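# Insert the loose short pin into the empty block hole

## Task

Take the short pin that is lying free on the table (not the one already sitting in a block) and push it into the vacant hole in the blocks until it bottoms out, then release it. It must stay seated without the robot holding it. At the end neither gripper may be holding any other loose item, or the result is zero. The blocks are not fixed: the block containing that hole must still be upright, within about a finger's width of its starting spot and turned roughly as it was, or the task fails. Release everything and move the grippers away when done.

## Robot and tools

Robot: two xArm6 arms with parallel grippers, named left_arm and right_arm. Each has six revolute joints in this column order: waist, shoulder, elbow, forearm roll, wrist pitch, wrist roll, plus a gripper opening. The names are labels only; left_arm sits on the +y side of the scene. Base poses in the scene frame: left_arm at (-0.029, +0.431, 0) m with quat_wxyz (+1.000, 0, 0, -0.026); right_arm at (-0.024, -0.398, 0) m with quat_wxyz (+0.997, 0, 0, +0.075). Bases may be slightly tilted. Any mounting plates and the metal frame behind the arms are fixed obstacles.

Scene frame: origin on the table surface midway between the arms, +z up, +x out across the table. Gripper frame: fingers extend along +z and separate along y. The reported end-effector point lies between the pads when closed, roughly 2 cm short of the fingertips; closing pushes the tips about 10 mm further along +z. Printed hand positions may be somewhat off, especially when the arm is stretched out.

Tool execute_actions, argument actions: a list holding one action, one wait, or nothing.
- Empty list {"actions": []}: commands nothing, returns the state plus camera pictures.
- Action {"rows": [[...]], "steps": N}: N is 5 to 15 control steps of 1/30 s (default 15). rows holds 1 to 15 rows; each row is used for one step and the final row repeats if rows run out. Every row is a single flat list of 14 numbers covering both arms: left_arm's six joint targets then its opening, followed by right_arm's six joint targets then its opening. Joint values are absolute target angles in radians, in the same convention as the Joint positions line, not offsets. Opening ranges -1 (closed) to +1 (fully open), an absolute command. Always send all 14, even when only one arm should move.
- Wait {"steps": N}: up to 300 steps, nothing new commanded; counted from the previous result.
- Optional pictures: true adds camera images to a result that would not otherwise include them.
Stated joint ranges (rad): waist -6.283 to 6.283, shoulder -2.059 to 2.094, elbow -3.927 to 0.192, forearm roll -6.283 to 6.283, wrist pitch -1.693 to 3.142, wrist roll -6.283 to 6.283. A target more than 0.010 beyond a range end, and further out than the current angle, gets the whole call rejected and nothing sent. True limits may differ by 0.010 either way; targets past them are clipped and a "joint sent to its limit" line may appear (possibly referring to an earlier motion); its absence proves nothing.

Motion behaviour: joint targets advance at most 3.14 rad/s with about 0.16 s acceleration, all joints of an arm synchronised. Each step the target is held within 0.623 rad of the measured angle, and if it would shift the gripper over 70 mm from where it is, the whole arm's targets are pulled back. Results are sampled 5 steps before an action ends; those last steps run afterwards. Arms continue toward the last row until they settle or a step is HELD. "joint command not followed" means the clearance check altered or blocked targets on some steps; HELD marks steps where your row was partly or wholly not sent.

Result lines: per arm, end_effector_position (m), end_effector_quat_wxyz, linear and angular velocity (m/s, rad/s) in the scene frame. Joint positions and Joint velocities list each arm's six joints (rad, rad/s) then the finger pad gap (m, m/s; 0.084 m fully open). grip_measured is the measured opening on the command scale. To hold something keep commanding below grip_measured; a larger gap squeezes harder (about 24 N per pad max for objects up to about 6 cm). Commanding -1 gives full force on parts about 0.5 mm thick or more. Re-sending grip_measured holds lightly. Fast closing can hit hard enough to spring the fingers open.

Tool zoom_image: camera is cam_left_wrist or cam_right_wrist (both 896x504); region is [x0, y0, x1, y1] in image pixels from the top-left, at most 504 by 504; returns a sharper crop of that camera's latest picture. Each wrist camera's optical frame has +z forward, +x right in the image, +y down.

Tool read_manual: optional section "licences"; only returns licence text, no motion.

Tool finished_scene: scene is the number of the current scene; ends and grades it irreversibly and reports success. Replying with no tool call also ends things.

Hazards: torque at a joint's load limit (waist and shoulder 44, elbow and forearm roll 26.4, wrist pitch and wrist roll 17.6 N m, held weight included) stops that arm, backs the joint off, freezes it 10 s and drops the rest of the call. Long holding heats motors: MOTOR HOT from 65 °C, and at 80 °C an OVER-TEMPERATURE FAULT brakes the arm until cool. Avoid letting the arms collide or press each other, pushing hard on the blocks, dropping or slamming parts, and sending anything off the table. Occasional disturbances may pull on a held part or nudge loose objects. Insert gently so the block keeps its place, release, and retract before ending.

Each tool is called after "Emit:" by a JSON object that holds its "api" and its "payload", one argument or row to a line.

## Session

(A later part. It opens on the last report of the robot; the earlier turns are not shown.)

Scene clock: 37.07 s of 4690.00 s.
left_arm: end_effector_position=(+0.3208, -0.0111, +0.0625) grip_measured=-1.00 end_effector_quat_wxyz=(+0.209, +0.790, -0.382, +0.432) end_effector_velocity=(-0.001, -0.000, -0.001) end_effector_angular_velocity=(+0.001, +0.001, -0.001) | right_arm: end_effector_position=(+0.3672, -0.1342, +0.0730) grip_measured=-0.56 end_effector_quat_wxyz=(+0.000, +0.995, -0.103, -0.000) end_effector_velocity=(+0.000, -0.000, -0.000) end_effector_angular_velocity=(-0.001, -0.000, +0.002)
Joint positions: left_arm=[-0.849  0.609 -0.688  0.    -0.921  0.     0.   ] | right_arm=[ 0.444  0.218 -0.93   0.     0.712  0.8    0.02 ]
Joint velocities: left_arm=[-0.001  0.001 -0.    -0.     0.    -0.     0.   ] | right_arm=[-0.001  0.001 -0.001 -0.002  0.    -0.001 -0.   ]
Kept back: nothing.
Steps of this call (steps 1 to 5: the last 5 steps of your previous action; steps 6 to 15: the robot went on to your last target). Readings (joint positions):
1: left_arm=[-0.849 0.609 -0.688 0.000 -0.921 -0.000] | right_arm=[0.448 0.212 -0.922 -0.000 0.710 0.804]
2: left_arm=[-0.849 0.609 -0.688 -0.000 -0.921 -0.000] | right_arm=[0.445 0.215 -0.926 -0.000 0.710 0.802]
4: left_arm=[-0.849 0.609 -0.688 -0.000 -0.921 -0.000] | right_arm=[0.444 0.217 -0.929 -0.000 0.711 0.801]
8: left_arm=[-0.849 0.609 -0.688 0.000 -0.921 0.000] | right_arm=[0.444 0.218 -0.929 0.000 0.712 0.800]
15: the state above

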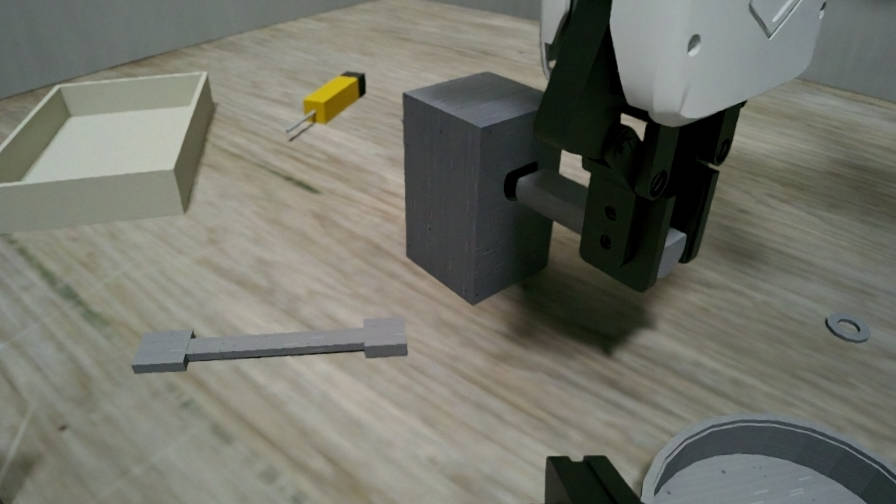

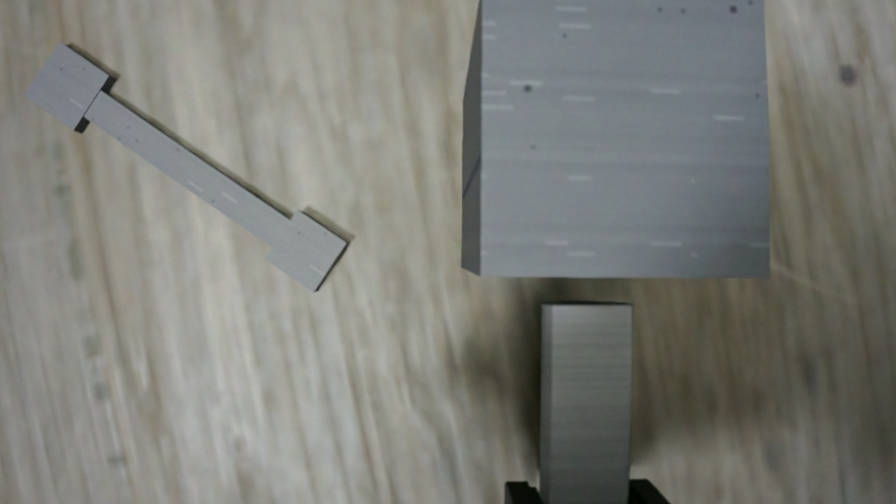

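Emit:
{"api": "execute_actions", "payload": {
  "actions": [
    {"rows": [
[-0.849,0.609,-0.688,0,-0.921,0,-1, 0.4424,0.2199,-0.9326,0,0.7126,0.7986,-1],
[-0.849,0.609,-0.688,0,-0.921,0,-1, 0.4410,0.2219,-0.9354,0,0.7135,0.7972,-1],
[-0.849,0.609,-0.688,0,-0.921,0,-1, 0.4395,0.2239,-0.9383,0,0.7143,0.7957,-1],
[-0.849,0.609,-0.688,0,-0.921,0,-1, 0.4380,0.2259,-0.9411,0,0.7152,0.7942,-1]
], "steps": 15}
  ],
  "pictures": true
}}

Emit:
{"api": "zoom_image", "payload": {
  "camera": "cam_left_wrist",
  "region": [470, 130, 610, 250]
}}

Scene clock: 38.63 s of 4690.00 s.
left_arm: end_effector_position=(+0.3208, -0.0111, +0.0625) grip_measured=-1.00 end_effector_quat_wxyz=(+0.209, +0.790, -0.382, +0.432) end_effector_velocity=(+0.000, +0.000, -0.000) end_effector_angular_velocity=(+0.001, -0.001, -0.000) | right_arm: end_effector_position=(+0.3711, -0.1350, +0.0730) grip_measured=-0.56 end_effector_quat_wxyz=(+0.000, +0.995, -0.103, +0.000) end_effector_velocity=(-0.001, +0.000, -0.001) end_effector_angular_velocity=(-0.001, +0.001, +0.002)
Joint positions: left_arm=[-0.849  0.609 -0.688 -0.    -0.921  0.     0.   ] | right_arm=[ 0.438  0.226 -0.941 -0.     0.715  0.794  0.02 ]
Joint velocities: left_arm=[ 0.     0.001 -0.    -0.    -0.     0.001  0.   ] | right_arm=[ 0.001  0.001 -0.     0.     0.    -0.001  0.   ]
Steps of this call (steps 1 to 15: the robot went on to your last target; steps 16 to 37: nothing new was sent; steps 38 to 47: the first 10 steps of this action). Readings (joint positions):
38: left_arm=[-0.849 0.609 -0.688 0.000 -0.921 0.000] | right_arm=[0.444 0.218 -0.930 0.000 0.712 0.800]
39: left_arm=[-0.849 0.609 -0.688 -0.000 -0.921 -0.000] | right_arm=[0.443 0.219 -0.931 0.000 0.712 0.799]
41: left_arm=[-0.849 0.609 -0.688 0.000 -0.921 0.000] | right_arm=[0.441 0.222 -0.935 0.000 0.714 0.797]
45: left_arm=[-0.849 0.609 -0.688 0.000 -0.921 -0.000] | right_arm=[0.438 0.226 -0.941 -0.000 0.715 0.794]
47: the state above

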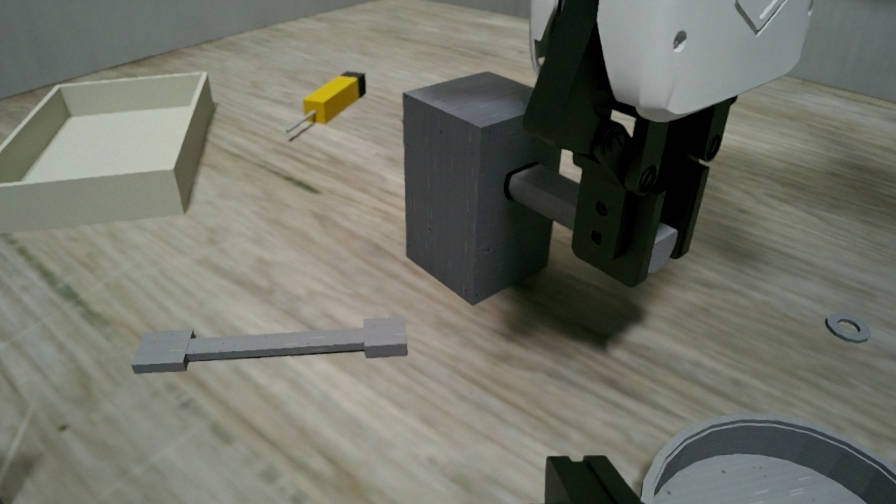

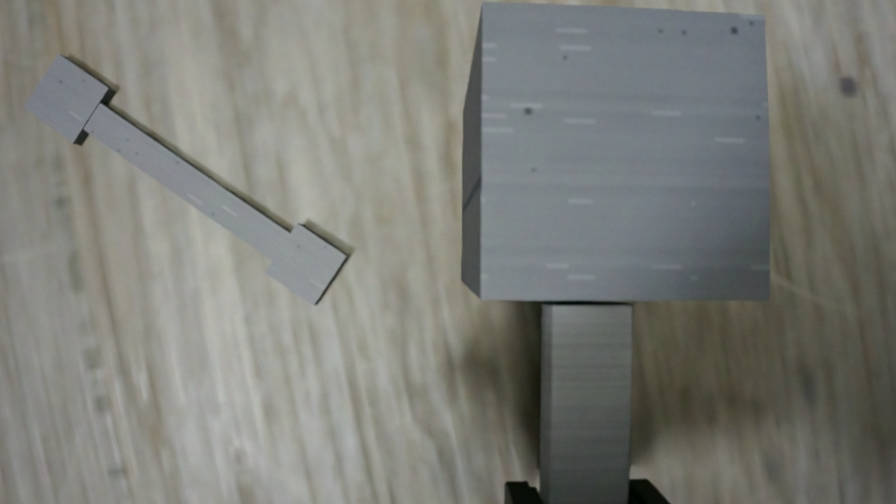

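Region (470, 130, 610, 250) of cam_left_wrist's 896x504 image, scaled by 3.600, with more detail than that image has; it fills the top 432 rows of this view, and the rest is white.

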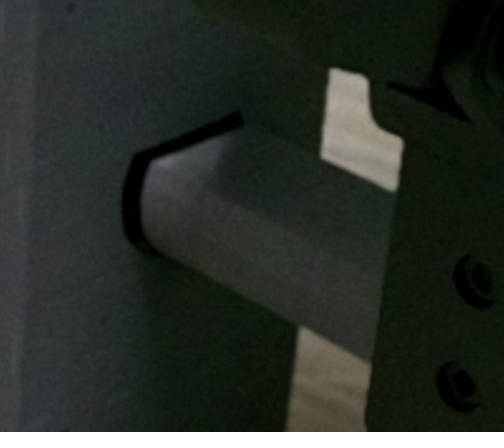

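Emit:
{"api": "execute_actions", "payload": {
  "actions": [
    {"rows": [
[-0.849,0.609,-0.688,0,-0.921,0,-1, 0.4369,0.2276,-0.9432,0,0.7156,0.7931,-1],
[-0.849,0.609,-0.688,0,-0.921,0,-1, 0.4358,0.2293,-0.9453,0,0.7160,0.7920,-1],
[-0.849,0.609,-0.688,0,-0.921,0,-1, 0.4347,0.2309,-0.9474,0,0.7165,0.7909,-1],
[-0.849,0.609,-0.688,0,-0.921,0,-1, 0.4336,0.2325,-0.9495,0,0.7170,0.7898,-1],
[-0.849,0.609,-0.688,0,-0.921,0,-1, 0.4325,0.2340,-0.9516,0,0.7176,0.7887,-1],
[-0.849,0.609,-0.688,0,-0.921,0,-1, 0.4314,0.2355,-0.9537,0,0.7182,0.7876,-1],
[-0.849,0.609,-0.688,0,-0.921,0,-1, 0.4303,0.2370,-0.9558,0,0.7188,0.7865,-1],
[-0.849,0.609,-0.688,0,-0.921,0,-1, 0.4292,0.2386,-0.9580,0,0.7194,0.7854,-1]
], "steps": 15}
  ]
}}

Emit:
{"api": "execute_actions", "payload": {
  "actions": [
    {"steps": 8}
  ],
  "pictures": true
}}

Emit:
{"api": "zoom_image", "payload": {
  "camera": "cam_left_wrist",
  "region": [470, 130, 610, 250]
}}

Scene clock: 39.63 s of 4690.00 s.
left_arm: end_effector_position=(+0.3208, -0.0111, +0.0625) grip_measured=-1.00 end_effector_quat_wxyz=(+0.209, +0.790, -0.382, +0.432) end_effector_velocity=(+0.000, -0.000, +0.000) end_effector_angular_velocity=(-0.000, -0.001, -0.000) | right_arm: end_effector_position=(+0.3766, -0.1361, +0.0728) grip_measured=-0.56 end_effector_quat_wxyz=(-0.000, +0.995, -0.103, +0.000) end_effector_velocity=(+0.011, -0.003, -0.000) end_effector_angular_velocity=(-0.000, -0.002, -0.002)
Joint positions: left_arm=[-0.849  0.609 -0.688  0.    -0.921 -0.     0.   ] | right_arm=[ 0.43   0.238 -0.957 -0.     0.719  0.786  0.02 ]
Joint velocities: left_arm=[ 0.     0.001 -0.001 -0.    -0.001  0.001  0.   ] | right_arm=[-0.016  0.021 -0.029 -0.002  0.006 -0.013  0.   ]
Steps of this call (steps 1 to 5: the last 5 steps of your previous action; steps 6 to 15: the robot went on to your last target; steps 16 to 20: nothing new was sent; steps 21 to 30: the first 10 steps of this action). Readings (joint positions):
21: left_arm=[-0.849 0.609 -0.688 -0.000 -0.921 0.000] | right_arm=[0.438 0.226 -0.941 0.000 0.715 0.794]
22: left_arm=[-0.849 0.609 -0.688 -0.000 -0.921 0.000] | right_arm=[0.438 0.227 -0.942 0.000 0.715 0.794]
24: left_arm=[-0.849 0.609 -0.688 0.000 -0.921 0.000] | right_arm=[0.436 0.229 -0.945 0.000 0.716 0.792]
28: left_arm=[-0.849 0.609 -0.688 0.000 -0.921 0.000] | right_arm=[0.431 0.235 -0.953 -0.000 0.718 0.788]
30: the state above

Scene clock: 39.90 s of 4690.00 s.
left_arm: end_effector_position=(+0.3208, -0.0111, +0.0625) grip_measured=-1.00 end_effector_quat_wxyz=(+0.209, +0.790, -0.382, +0.432) end_effector_velocity=(-0.000, -0.000, +0.001) end_effector_angular_velocity=(-0.001, +0.000, -0.000) | right_arm: end_effector_position=(+0.3769, -0.1361, +0.0727) grip_measured=-0.56 end_effector_quat_wxyz=(+0.000, +0.995, -0.103, -0.000) end_effector_velocity=(+0.000, +0.000, -0.000) end_effector_angular_velocity=(+0.001, +0.000, -0.000)
Joint positions: left_arm=[-0.849  0.609 -0.688 -0.    -0.921  0.     0.   ] | right_arm=[ 0.429  0.239 -0.958  0.     0.719  0.785  0.02 ]
Joint velocities: left_arm=[-0.001 -0.001  0.001 -0.    -0.    -0.001  0.   ] | right_arm=[-0.     0.    -0.     0.001 -0.    -0.001 -0.   ]
Kept back: nothing.
Steps of this call (steps 1 to 5: the last 5 steps of your previous action; steps 6 to 8: the robot went on to your last target). Readings (joint positions):
1: left_arm=[-0.849 0.609 -0.688 -0.000 -0.921 0.000] | right_arm=[0.429 0.238 -0.957 -0.000 0.719 0.786]
2: left_arm=[-0.849 0.609 -0.688 0.000 -0.921 -0.000] | right_arm=[0.429 0.238 -0.958 -0.000 0.719 0.786]
4: left_arm=[-0.849 0.609 -0.688 -0.000 -0.921 0.000] | right_arm=[0.429 0.239 -0.958 -0.000 0.719 0.785]
8: the state above

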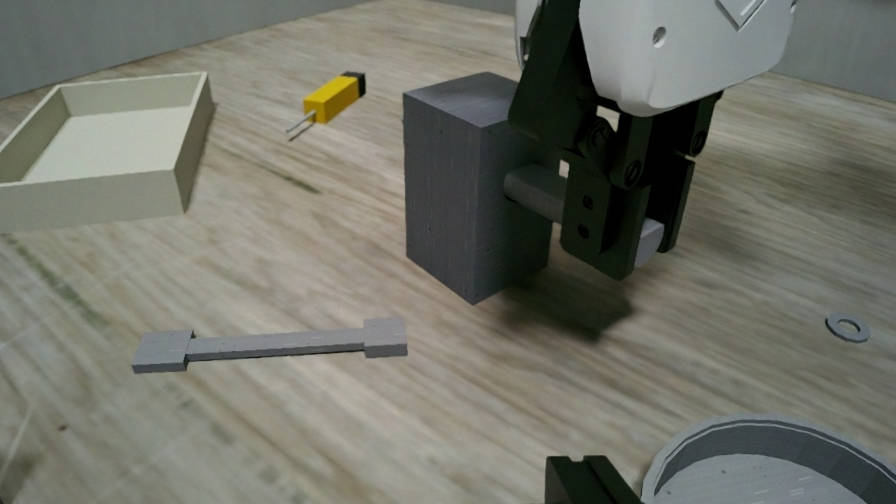

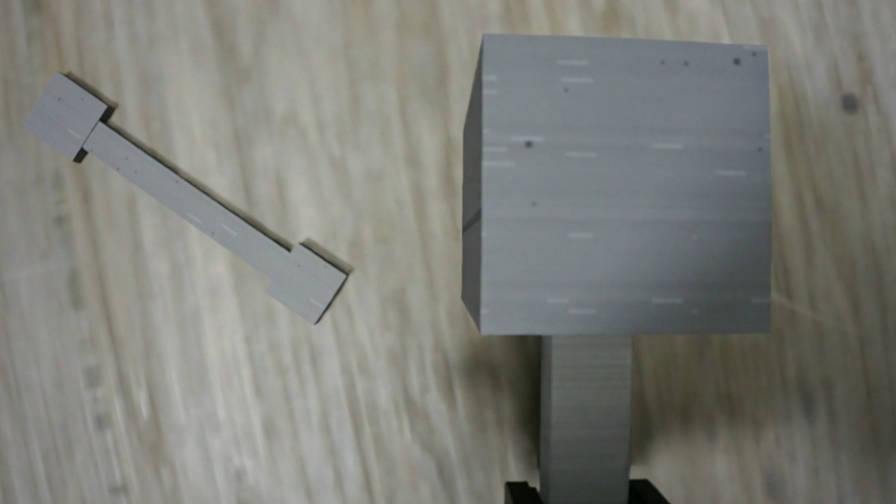

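Region (470, 130, 610, 250) of cam_left_wrist's 896x504 image, scaled by 3.600, with more detail than that image has; it fills the top 432 rows of this view, and the rest is white.

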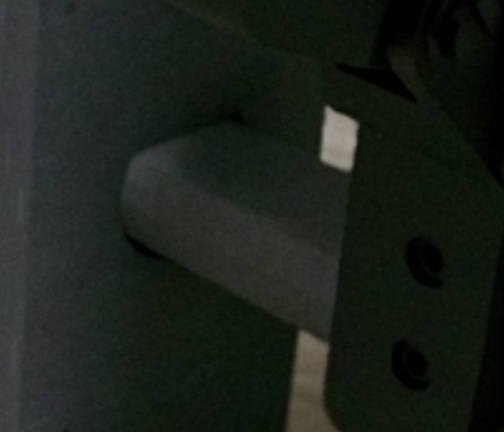

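Emit:
{"api": "execute_actions", "payload": {
  "actions": [
    {"rows": [
[-0.849,0.609,-0.688,0,-0.921,0,-1, 0.4274,0.2411,-0.9616,0,0.7205,0.7836,-1],
[-0.849,0.609,-0.688,0,-0.921,0,-1, 0.4255,0.2436,-0.9652,0,0.7215,0.7817,-1],
[-0.849,0.609,-0.688,0,-0.921,0,-1, 0.4237,0.2461,-0.9687,0,0.7226,0.7799,-1],
[-0.849,0.609,-0.688,0,-0.921,0,-1, 0.4219,0.2487,-0.9723,0,0.7237,0.7781,-1],
[-0.849,0.609,-0.688,0,-0.921,0,-1, 0.4200,0.2512,-0.9759,0,0.7247,0.7762,-1],
[-0.849,0.609,-0.688,0,-0.921,0,-1, 0.4182,0.2537,-0.9795,0,0.7258,0.7744,-1],
[-0.849,0.609,-0.688,0,-0.921,0,-1, 0.4163,0.2562,-0.9830,0,0.7268,0.7725,-1],
[-0.849,0.609,-0.688,0,-0.921,0,-1, 0.4145,0.2587,-0.9866,0,0.7279,0.7707,-1],
[-0.849,0.609,-0.688,0,-0.921,0,-1, 0.4128,0.2613,-0.9904,0,0.7291,0.7690,-1],
[-0.849,0.609,-0.688,0,-0.921,0,-1, 0.4110,0.2639,-0.9942,0,0.7303,0.7672,-1],
[-0.849,0.609,-0.688,0,-0.921,0,-1, 0.4093,0.2665,-0.9979,0,0.7314,0.7655,-1],
[-0.849,0.609,-0.688,0,-0.921,0,-1, 0.4075,0.2691,-1.0017,0,0.7326,0.7637,-1]
], "steps": 15}
  ]
}}

Emit:
{"api": "execute_actions", "payload": {
  "actions": [
    {"steps": 10}
  ],
  "pictures": true
}}

Scene clock: 40.80 s of 4690.00 s.
left_arm: end_effector_position=(+0.3208, -0.0111, +0.0625) grip_measured=-1.00 end_effector_quat_wxyz=(+0.209, +0.790, -0.382, +0.432) end_effector_velocity=(+0.001, -0.000, +0.001) end_effector_angular_velocity=(-0.002, -0.002, +0.000) | right_arm: end_effector_position=(+0.3866, -0.1383, +0.0727) grip_measured=-0.56 end_effector_quat_wxyz=(-0.000, +0.995, -0.103, +0.000) end_effector_velocity=(+0.036, -0.007, +0.000) end_effector_angular_velocity=(-0.000, +0.001, -0.001)
Joint positions: left_arm=[-0.849  0.609 -0.688  0.    -0.921 -0.     0.   ] | right_arm=[ 0.415  0.258 -0.986 -0.     0.728  0.771  0.02 ]
Joint velocities: left_arm=[ 0.    -0.001 -0.001 -0.001 -0.     0.     0.   ] | right_arm=[-0.053  0.076 -0.109  0.001  0.034 -0.053 -0.   ]
Steps of this call (steps 1 to 15: the robot went on to your last target; steps 16 to 17: nothing new was sent; steps 18 to 27: the first 10 steps of this action). Readings (joint positions):
18: left_arm=[-0.849 0.609 -0.688 -0.000 -0.921 0.000] | right_arm=[0.429 0.239 -0.958 0.000 0.720 0.785]
19: left_arm=[-0.849 0.609 -0.688 -0.000 -0.921 0.000] | right_arm=[0.429 0.240 -0.960 0.000 0.720 0.784]
21: left_arm=[-0.849 0.609 -0.688 -0.000 -0.921 0.000] | right_arm=[0.426 0.243 -0.965 0.000 0.722 0.782]
25: left_arm=[-0.849 0.609 -0.688 0.000 -0.921 0.000] | right_arm=[0.418 0.253 -0.979 -0.000 0.726 0.775]
27: the state above

Scene clock: 41.13 s of 4690.00 s.
left_arm: end_effector_position=(+0.3208, -0.0111, +0.0625) grip_measured=-1.00 end_effector_quat_wxyz=(+0.209, +0.790, -0.382, +0.432) end_effector_velocity=(-0.000, -0.000, -0.000) end_effector_angular_velocity=(+0.000, -0.000, -0.001) | right_arm: end_effector_position=(+0.3915, -0.1392, +0.0727) grip_measured=-0.56 end_effector_quat_wxyz=(+0.000, +0.995, -0.103, -0.000) end_effector_velocity=(+0.000, +0.000, +0.001) end_effector_angular_velocity=(+0.000, -0.001, +0.001)
Joint positions: left_arm=[-0.849  0.609 -0.688 -0.    -0.921 -0.     0.   ] | right_arm=[ 0.408  0.269 -1.002  0.     0.733  0.764  0.02 ]
Joint velocities: left_arm=[-0.  0. -0.  0. -0.  0.  0.] | right_arm=[ 0.    -0.001 -0.001 -0.     0.    -0.001 -0.   ]
Kept back: nothing.
Steps of this call (steps 1 to 5: the last 5 steps of your previous action; steps 6 to 10: the robot went on to your last target). Readings (joint positions):
1: left_arm=[-0.849 0.609 -0.688 0.000 -0.921 -0.000] | right_arm=[0.413 0.261 -0.990 -0.000 0.729 0.769]
2: left_arm=[-0.849 0.609 -0.688 -0.000 -0.921 -0.000] | right_arm=[0.411 0.263 -0.994 -0.000 0.730 0.768]
4: left_arm=[-0.849 0.609 -0.688 -0.000 -0.921 -0.000] | right_arm=[0.408 0.268 -0.999 -0.000 0.732 0.765]
8: left_arm=[-0.849 0.609 -0.688 -0.000 -0.921 -0.000] | right_arm=[0.408 0.269 -1.001 0.000 0.733 0.764]
10: the state above

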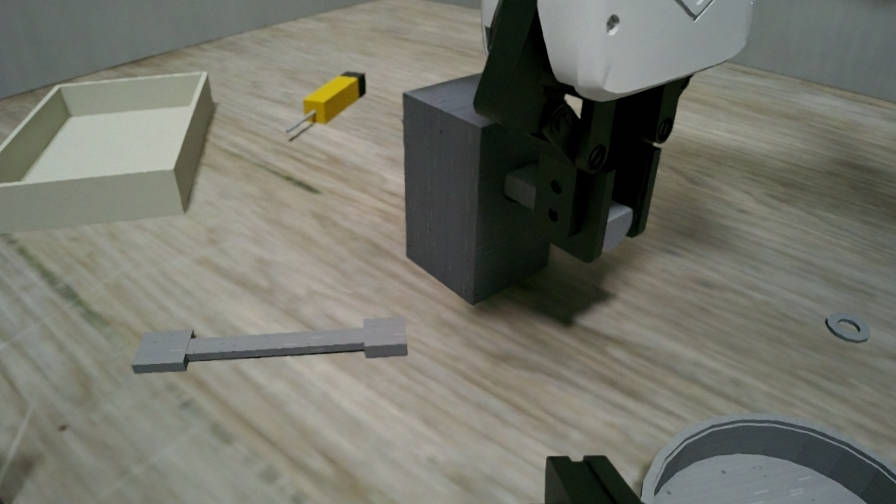

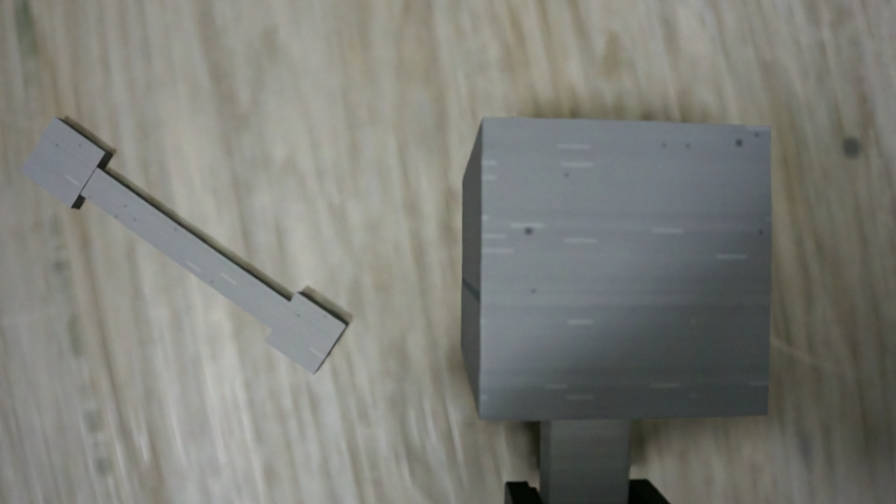

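Emit:
{"api": "execute_actions", "payload": {
  "actions": [
    {"rows": [
[-0.849,0.609,-0.688,0,-0.921,0,-1, 0.4061,0.2712,-1.0047,0,0.7335,0.7623,-1],
[-0.849,0.609,-0.688,0,-0.921,0,-1, 0.4047,0.2733,-1.0077,0,0.7345,0.7609,-1],
[-0.849,0.609,-0.688,0,-0.921,0,-1, 0.4033,0.2753,-1.0108,0,0.7354,0.7595,-1],
[-0.849,0.609,-0.688,0,-0.921,0,-1, 0.4019,0.2774,-1.0138,0,0.7364,0.7581,-1],
[-0.849,0.609,-0.688,0,-0.921,0,-1, 0.4006,0.2795,-1.0168,0,0.7373,0.7568,-1],
[-0.849,0.609,-0.688,0,-0.921,0,-1, 0.3992,0.2816,-1.0198,0,0.7382,0.7554,-1],
[-0.849,0.609,-0.688,0,-0.921,0,-1, 0.3978,0.2837,-1.0228,0,0.7392,0.7540,-1],
[-0.849,0.609,-0.688,0,-0.921,0,-1, 0.3964,0.2857,-1.0259,0,0.7401,0.7526,-1],
[-0.849,0.609,-0.688,0,-0.921,0,-1, 0.3950,0.2878,-1.0289,0,0.7411,0.7512,-1],
[-0.849,0.609,-0.688,0,-0.921,0,-1, 0.3936,0.2899,-1.0319,0,0.7420,0.7498,-1]
], "steps": 15}
  ]
}}

Emit:
{"api": "execute_actions", "payload": {
  "actions": [
    {"steps": 9}
  ],
  "pictures": true
}}

Scene clock: 41.87 s of 4690.00 s.
left_arm: end_effector_position=(+0.3208, -0.0111, +0.0625) grip_measured=-1.00 end_effector_quat_wxyz=(+0.209, +0.790, -0.382, +0.432) end_effector_velocity=(-0.000, +0.000, -0.000) end_effector_angular_velocity=(+0.001, -0.000, -0.001) | right_arm: end_effector_position=(+0.3990, -0.1408, +0.0726) grip_measured=-0.56 end_effector_quat_wxyz=(+0.000, +0.995, -0.103, -0.000) end_effector_velocity=(+0.031, -0.007, -0.000) end_effector_angular_velocity=(+0.002, -0.002, -0.004)
Joint positions: left_arm=[-0.849  0.609 -0.688 -0.    -0.921 -0.     0.   ] | right_arm=[ 0.397  0.285 -1.025  0.     0.74   0.753  0.02 ]
Joint velocities: left_arm=[-0.    -0.     0.001  0.    -0.     0.001  0.   ] | right_arm=[-0.044  0.063 -0.091  0.001  0.026 -0.041  0.   ]
Steps of this call (steps 1 to 12: the robot went on to your last target; steps 13 to 22: the first 10 steps of this action). Readings (joint positions):
13: left_arm=[-0.849 0.609 -0.688 -0.000 -0.921 0.000] | right_arm=[0.407 0.269 -1.002 0.000 0.733 0.764]
14: left_arm=[-0.849 0.609 -0.688 0.000 -0.921 -0.000] | right_arm=[0.407 0.270 -1.003 0.000 0.733 0.763]
16: left_arm=[-0.849 0.609 -0.688 -0.000 -0.921 0.000] | right_arm=[0.405 0.273 -1.008 0.000 0.735 0.761]
20: left_arm=[-0.849 0.609 -0.688 0.000 -0.921 -0.000] | right_arm=[0.400 0.281 -1.019 0.000 0.739 0.756]
22: the state above

Scene clock: 42.17 s of 4690.00 s.
left_arm: end_effector_position=(+0.3208, -0.0111, +0.0625) grip_measured=-1.00 end_effector_quat_wxyz=(+0.209, +0.790, -0.382, +0.432) end_effector_velocity=(-0.000, -0.000, +0.001) end_effector_angular_velocity=(-0.001, -0.001, -0.001) | right_arm: end_effector_position=(+0.4013, -0.1413, +0.0727) grip_measured=-0.56 end_effector_quat_wxyz=(+0.000, +0.995, -0.103, -0.000) end_effector_velocity=(+0.000, -0.000, +0.000) end_effector_angular_velocity=(-0.000, +0.000, +0.001)
Joint positions: left_arm=[-0.849  0.609 -0.688  0.    -0.921  0.     0.   ] | right_arm=[ 0.394  0.29  -1.032  0.     0.742  0.75   0.02 ]
Joint velocities: left_arm=[-0.001 -0.001  0.     0.     0.     0.     0.   ] | right_arm=[-0.    -0.001 -0.    -0.     0.001 -0.001  0.   ]
Kept back: nothing.
Steps of this call (steps 1 to 5: the last 5 steps of your previous action; steps 6 to 9: the robot went on to your last target). Readings (joint positions):
1: left_arm=[-0.849 0.609 -0.688 0.000 -0.921 -0.000] | right_arm=[0.396 0.287 -1.028 0.000 0.741 0.752]
2: left_arm=[-0.849 0.609 -0.688 0.000 -0.921 -0.000] | right_arm=[0.394 0.289 -1.030 0.000 0.741 0.751]
4: left_arm=[-0.849 0.609 -0.688 0.000 -0.921 -0.000] | right_arm=[0.394 0.290 -1.031 0.000 0.742 0.750]
8: left_arm=[-0.849 0.609 -0.688 0.000 -0.921 -0.000] | right_arm=[0.394 0.290 -1.032 0.000 0.742 0.750]
9: the state above

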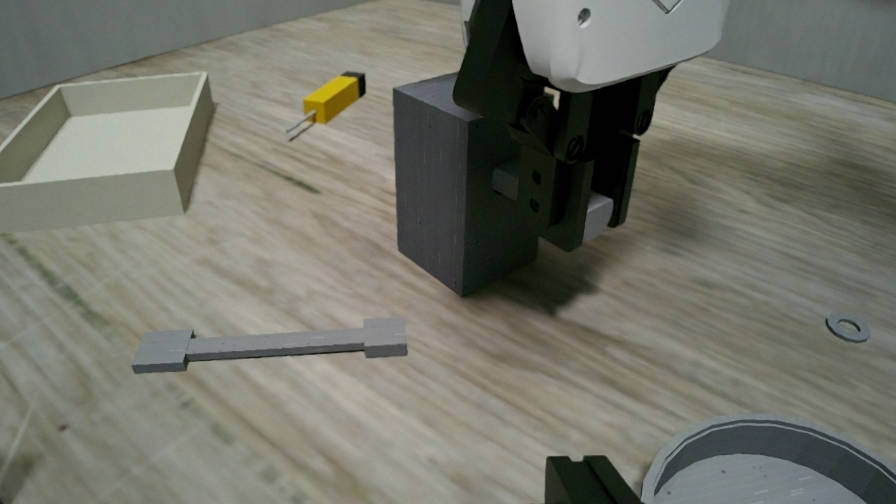

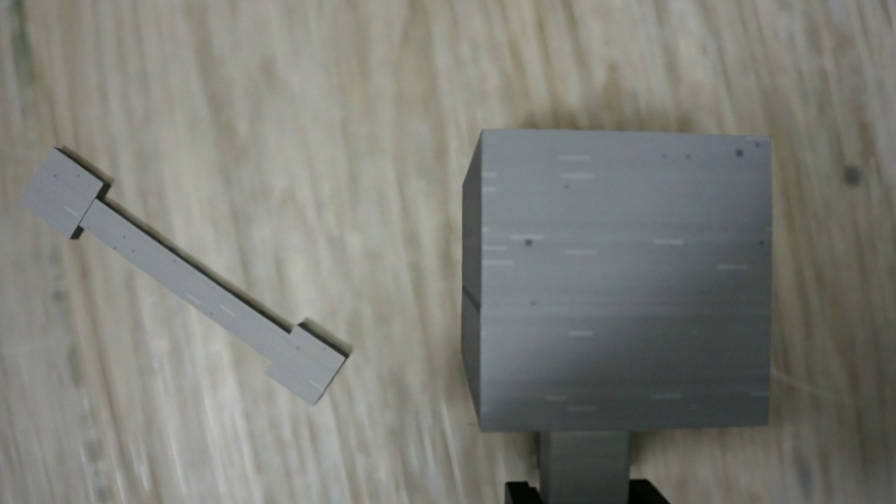

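Emit:
{"api": "execute_actions", "payload": {
  "actions": [
    {"rows": [
[-0.849,0.609,-0.688,0,-0.921,0,-1, 0.3936,0.2899,-1.0319,0,0.7420,0.7498,-0.6],
[-0.849,0.609,-0.688,0,-0.921,0,-1, 0.3936,0.2899,-1.0319,0,0.7420,0.7498,-0.52],
[-0.849,0.609,-0.688,0,-0.921,0,-1, 0.3936,0.2899,-1.0319,0,0.7420,0.7498,-0.45],
[-0.849,0.609,-0.688,0,-0.921,0,-1, 0.3936,0.2899,-1.0319,0,0.7420,0.7498,-0.35],
[-0.849,0.609,-0.688,0,-0.921,0,-1, 0.3936,0.2899,-1.0319,0,0.7420,0.7498,-0.2],
[-0.849,0.609,-0.688,0,-0.921,0,-1, 0.3936,0.2899,-1.0319,0,0.7420,0.7498,0.0],
[-0.849,0.609,-0.688,0,-0.921,0,-1, 0.3936,0.2899,-1.0319,0,0.7420,0.7498,0.2]
], "steps": 15}
  ],
  "pictures": true
}}

Scene clock: 43.00 s of 4690.00 s.
left_arm: end_effector_position=(+0.3208, -0.0111, +0.0625) grip_measured=-1.00 end_effector_quat_wxyz=(+0.209, +0.790, -0.382, +0.432) end_effector_velocity=(+0.000, +0.000, -0.000) end_effector_angular_velocity=(-0.000, +0.001, +0.001) | right_arm: end_effector_position=(+0.4018, -0.1413, +0.0730) grip_measured=+0.19 end_effector_quat_wxyz=(-0.000, +0.995, -0.103, +0.000) end_effector_velocity=(-0.004, -0.001, -0.002) end_effector_angular_velocity=(-0.004, +0.009, +0.001)
Joint positions: left_arm=[-0.849  0.609 -0.688  0.    -0.921  0.     0.   ] | right_arm=[ 0.393  0.29  -1.032 -0.     0.742  0.75   0.052]
Joint velocities: left_arm=[ 0.001  0.    -0.    -0.     0.    -0.001  0.   ] | right_arm=[ 0.003  0.001  0.005  0.002  0.004 -0.     0.005]
Steps of this call (steps 1 to 15: the robot went on to your last target; steps 16 to 25: the first 10 steps of this action). Readings (joint positions):
16: left_arm=[-0.849 0.609 -0.688 0.000 -0.921 -0.000] | right_arm=[0.394 0.290 -1.032 0.000 0.742 0.750]
17: left_arm=[-0.849 0.609 -0.688 -0.000 -0.921 -0.000] | right_arm=[0.394 0.290 -1.032 0.000 0.742 0.750]
19: left_arm=[-0.849 0.609 -0.688 -0.000 -0.921 0.000] | right_arm=[0.393 0.290 -1.032 -0.000 0.741 0.750]
23: left_arm=[-0.849 0.609 -0.688 0.000 -0.921 -0.000] | right_arm=[0.393 0.290 -1.033 -0.000 0.741 0.750]
25: the state above

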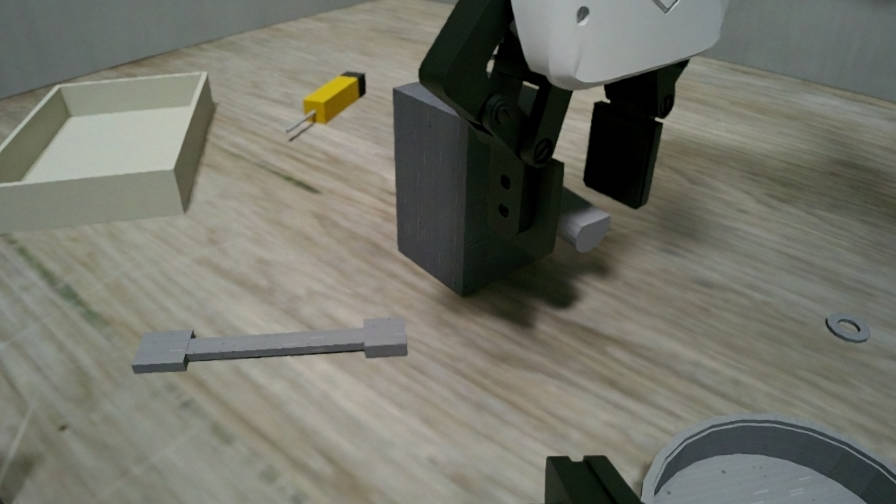

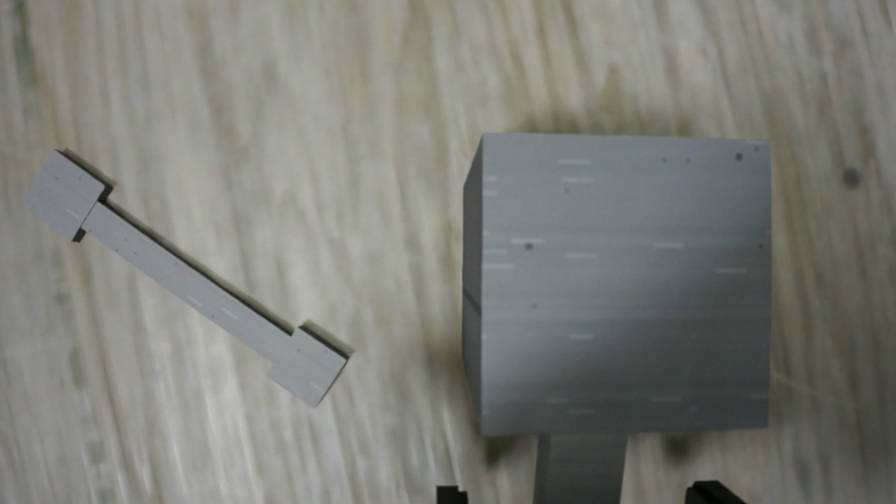

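Emit:
{"api": "execute_actions", "payload": {
  "actions": [
    {"rows": [
[-0.849,0.609,-0.688,0,-0.921,0,-1, 0.3936,0.2780,-1.0390,0,0.7610,0.7498,0.2],
[-0.849,0.609,-0.688,0,-0.921,0,-1, 0.3936,0.2610,-1.0490,0,0.7880,0.7498,0.2],
[-0.849,0.609,-0.688,0,-0.921,0,-1, 0.3936,0.2420,-1.0610,0,0.8190,0.7498,0.2],
[-0.849,0.609,-0.688,0,-0.921,0,-1, 0.3936,0.2230,-1.0720,0,0.8490,0.7498,0.2],
[-0.849,0.609,-0.688,0,-0.921,0,-1, 0.3936,0.2040,-1.0840,0,0.8800,0.7498,0.2],
[-0.849,0.609,-0.688,0,-0.921,0,-1, 0.3936,0.1850,-1.0950,0,0.9100,0.7498,0.2],
[-0.849,0.609,-0.688,0,-0.921,0,-1, 0.3936,0.1660,-1.1070,0,0.9410,0.7498,0.2],
[-0.849,0.609,-0.688,0,-0.921,0,-1, 0.3936,0.1468,-1.1186,0,0.9718,0.7498,0.2],
[-0.849,0.609,-0.688,0,-0.921,0,-1, 0.3936,0.1468,-1.1186,0,0.9718,0.7498,0.2],
[-0.849,0.609,-0.688,0,-0.921,0,-1, 0.2,-0.05,-1.05,0,1.1,0.7498,0.2]
], "steps": 15}
  ]
}}

Emit:
{"api": "execute_actions", "payload": {
  "actions": [
    {"steps": 20}
  ],
  "pictures": true
}}

Scene clock: 43.80 s of 4690.00 s.
left_arm: end_effector_position=(+0.3208, -0.0111, +0.0625) grip_measured=-1.00 end_effector_quat_wxyz=(+0.209, +0.790, -0.382, +0.432) end_effector_velocity=(+0.001, -0.000, +0.001) end_effector_angular_velocity=(-0.001, -0.001, +0.000) | right_arm: end_effector_position=(+0.4037, -0.1401, +0.1515) grip_measured=+0.19 end_effector_quat_wxyz=(-0.002, +0.995, -0.103, +0.003) end_effector_velocity=(+0.001, -0.027, +0.308) end_effector_angular_velocity=(+0.055, -0.090, -0.048)
Joint positions: left_arm=[-0.849  0.609 -0.688  0.    -0.921 -0.     0.   ] | right_arm=[ 0.393  0.162 -1.11  -0.     0.942  0.75   0.052]
Joint velocities: left_arm=[ 0.001 -0.    -0.001  0.     0.     0.001  0.   ] | right_arm=[-0.047 -0.53  -0.236  0.001  0.66   0.     0.   ]
Steps of this call (steps 1 to 5: the last 5 steps of your previous action; steps 6 to 14: the robot went on to your last target; steps 15 to 24: the first 10 steps of this action). Readings (joint positions):
15: left_arm=[-0.849 0.609 -0.688 0.000 -0.921 -0.000] | right_arm=[0.394 0.290 -1.032 0.000 0.743 0.750]
16: left_arm=[-0.849 0.609 -0.688 0.000 -0.921 0.000] | right_arm=[0.394 0.287 -1.033 0.000 0.750 0.750]
18: left_arm=[-0.849 0.609 -0.688 0.000 -0.921 0.000] | right_arm=[0.394 0.268 -1.043 0.000 0.782 0.750]
22: left_arm=[-0.849 0.609 -0.688 -0.000 -0.921 -0.000] | right_arm=[0.394 0.198 -1.088 -0.000 0.888 0.750]
24: the state above

Scene clock: 44.47 s of 4690.00 s.
left_arm: end_effector_position=(+0.3208, -0.0111, +0.0625) grip_measured=-1.00 end_effector_quat_wxyz=(+0.209, +0.790, -0.382, +0.432) end_effector_velocity=(+0.000, +0.001, -0.001) end_effector_angular_velocity=(+0.002, +0.001, +0.001) | right_arm: end_effector_position=(+0.4037, -0.2419, +0.2156) grip_measured=+0.19 end_effector_quat_wxyz=(+0.000, +0.980, -0.198, -0.000) end_effector_velocity=(+0.001, -0.001, +0.002) end_effector_angular_velocity=(+0.002, -0.004, -0.004)
Joint positions: left_arm=[-0.849  0.609 -0.688 -0.    -0.921  0.     0.   ] | right_arm=[ 0.201 -0.049 -1.05   0.     1.1    0.75   0.052]
Joint velocities: left_arm=[ 0.001  0.002 -0.     0.     0.     0.     0.   ] | right_arm=[-0.004 -0.004 -0.002  0.001  0.001 -0.001 -0.   ]
Kept back: nothing.
Steps of this call (steps 1 to 5: the last 5 steps of your previous action; steps 6 to 20: the robot went on to your last target). Readings (joint positions):
1: left_arm=[-0.849 0.609 -0.688 0.000 -0.921 -0.000] | right_arm=[0.388 0.141 -1.113 0.000 0.963 0.750]
2: left_arm=[-0.849 0.609 -0.688 -0.000 -0.921 -0.000] | right_arm=[0.369 0.114 -1.106 0.000 0.984 0.750]
4: left_arm=[-0.849 0.609 -0.688 0.000 -0.921 -0.000] | right_arm=[0.301 0.050 -1.084 0.000 1.028 0.750]
8: left_arm=[-0.849 0.609 -0.688 0.000 -0.921 0.000] | right_arm=[0.205 -0.043 -1.055 -0.000 1.092 0.750]
20: the state above

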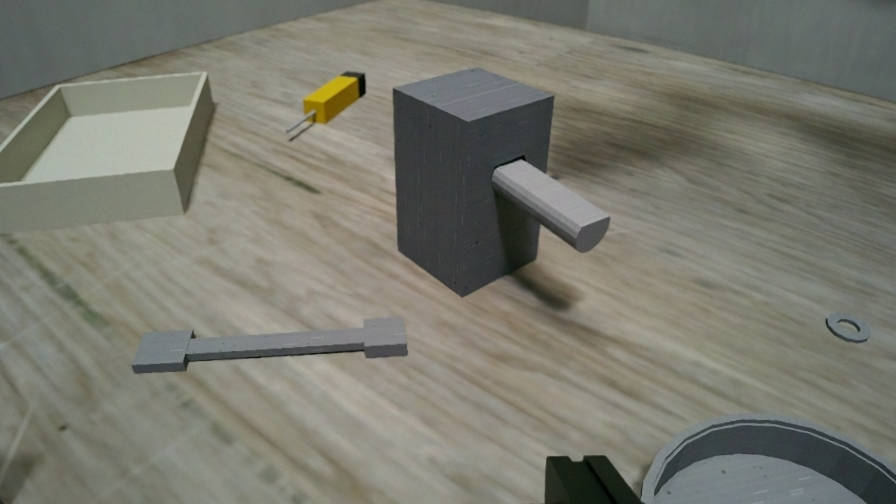

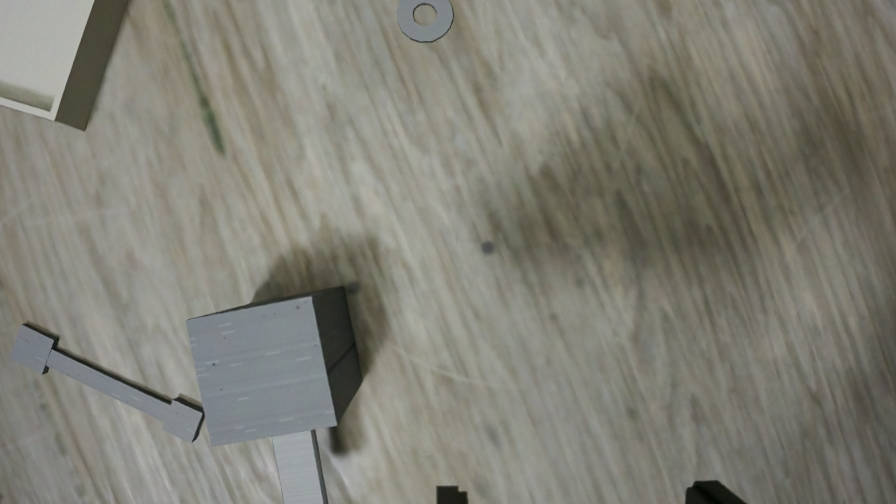

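Emit:
{"api": "finished_scene", "payload": {
  "scene": 1
}}

The scene is finished: the task was done.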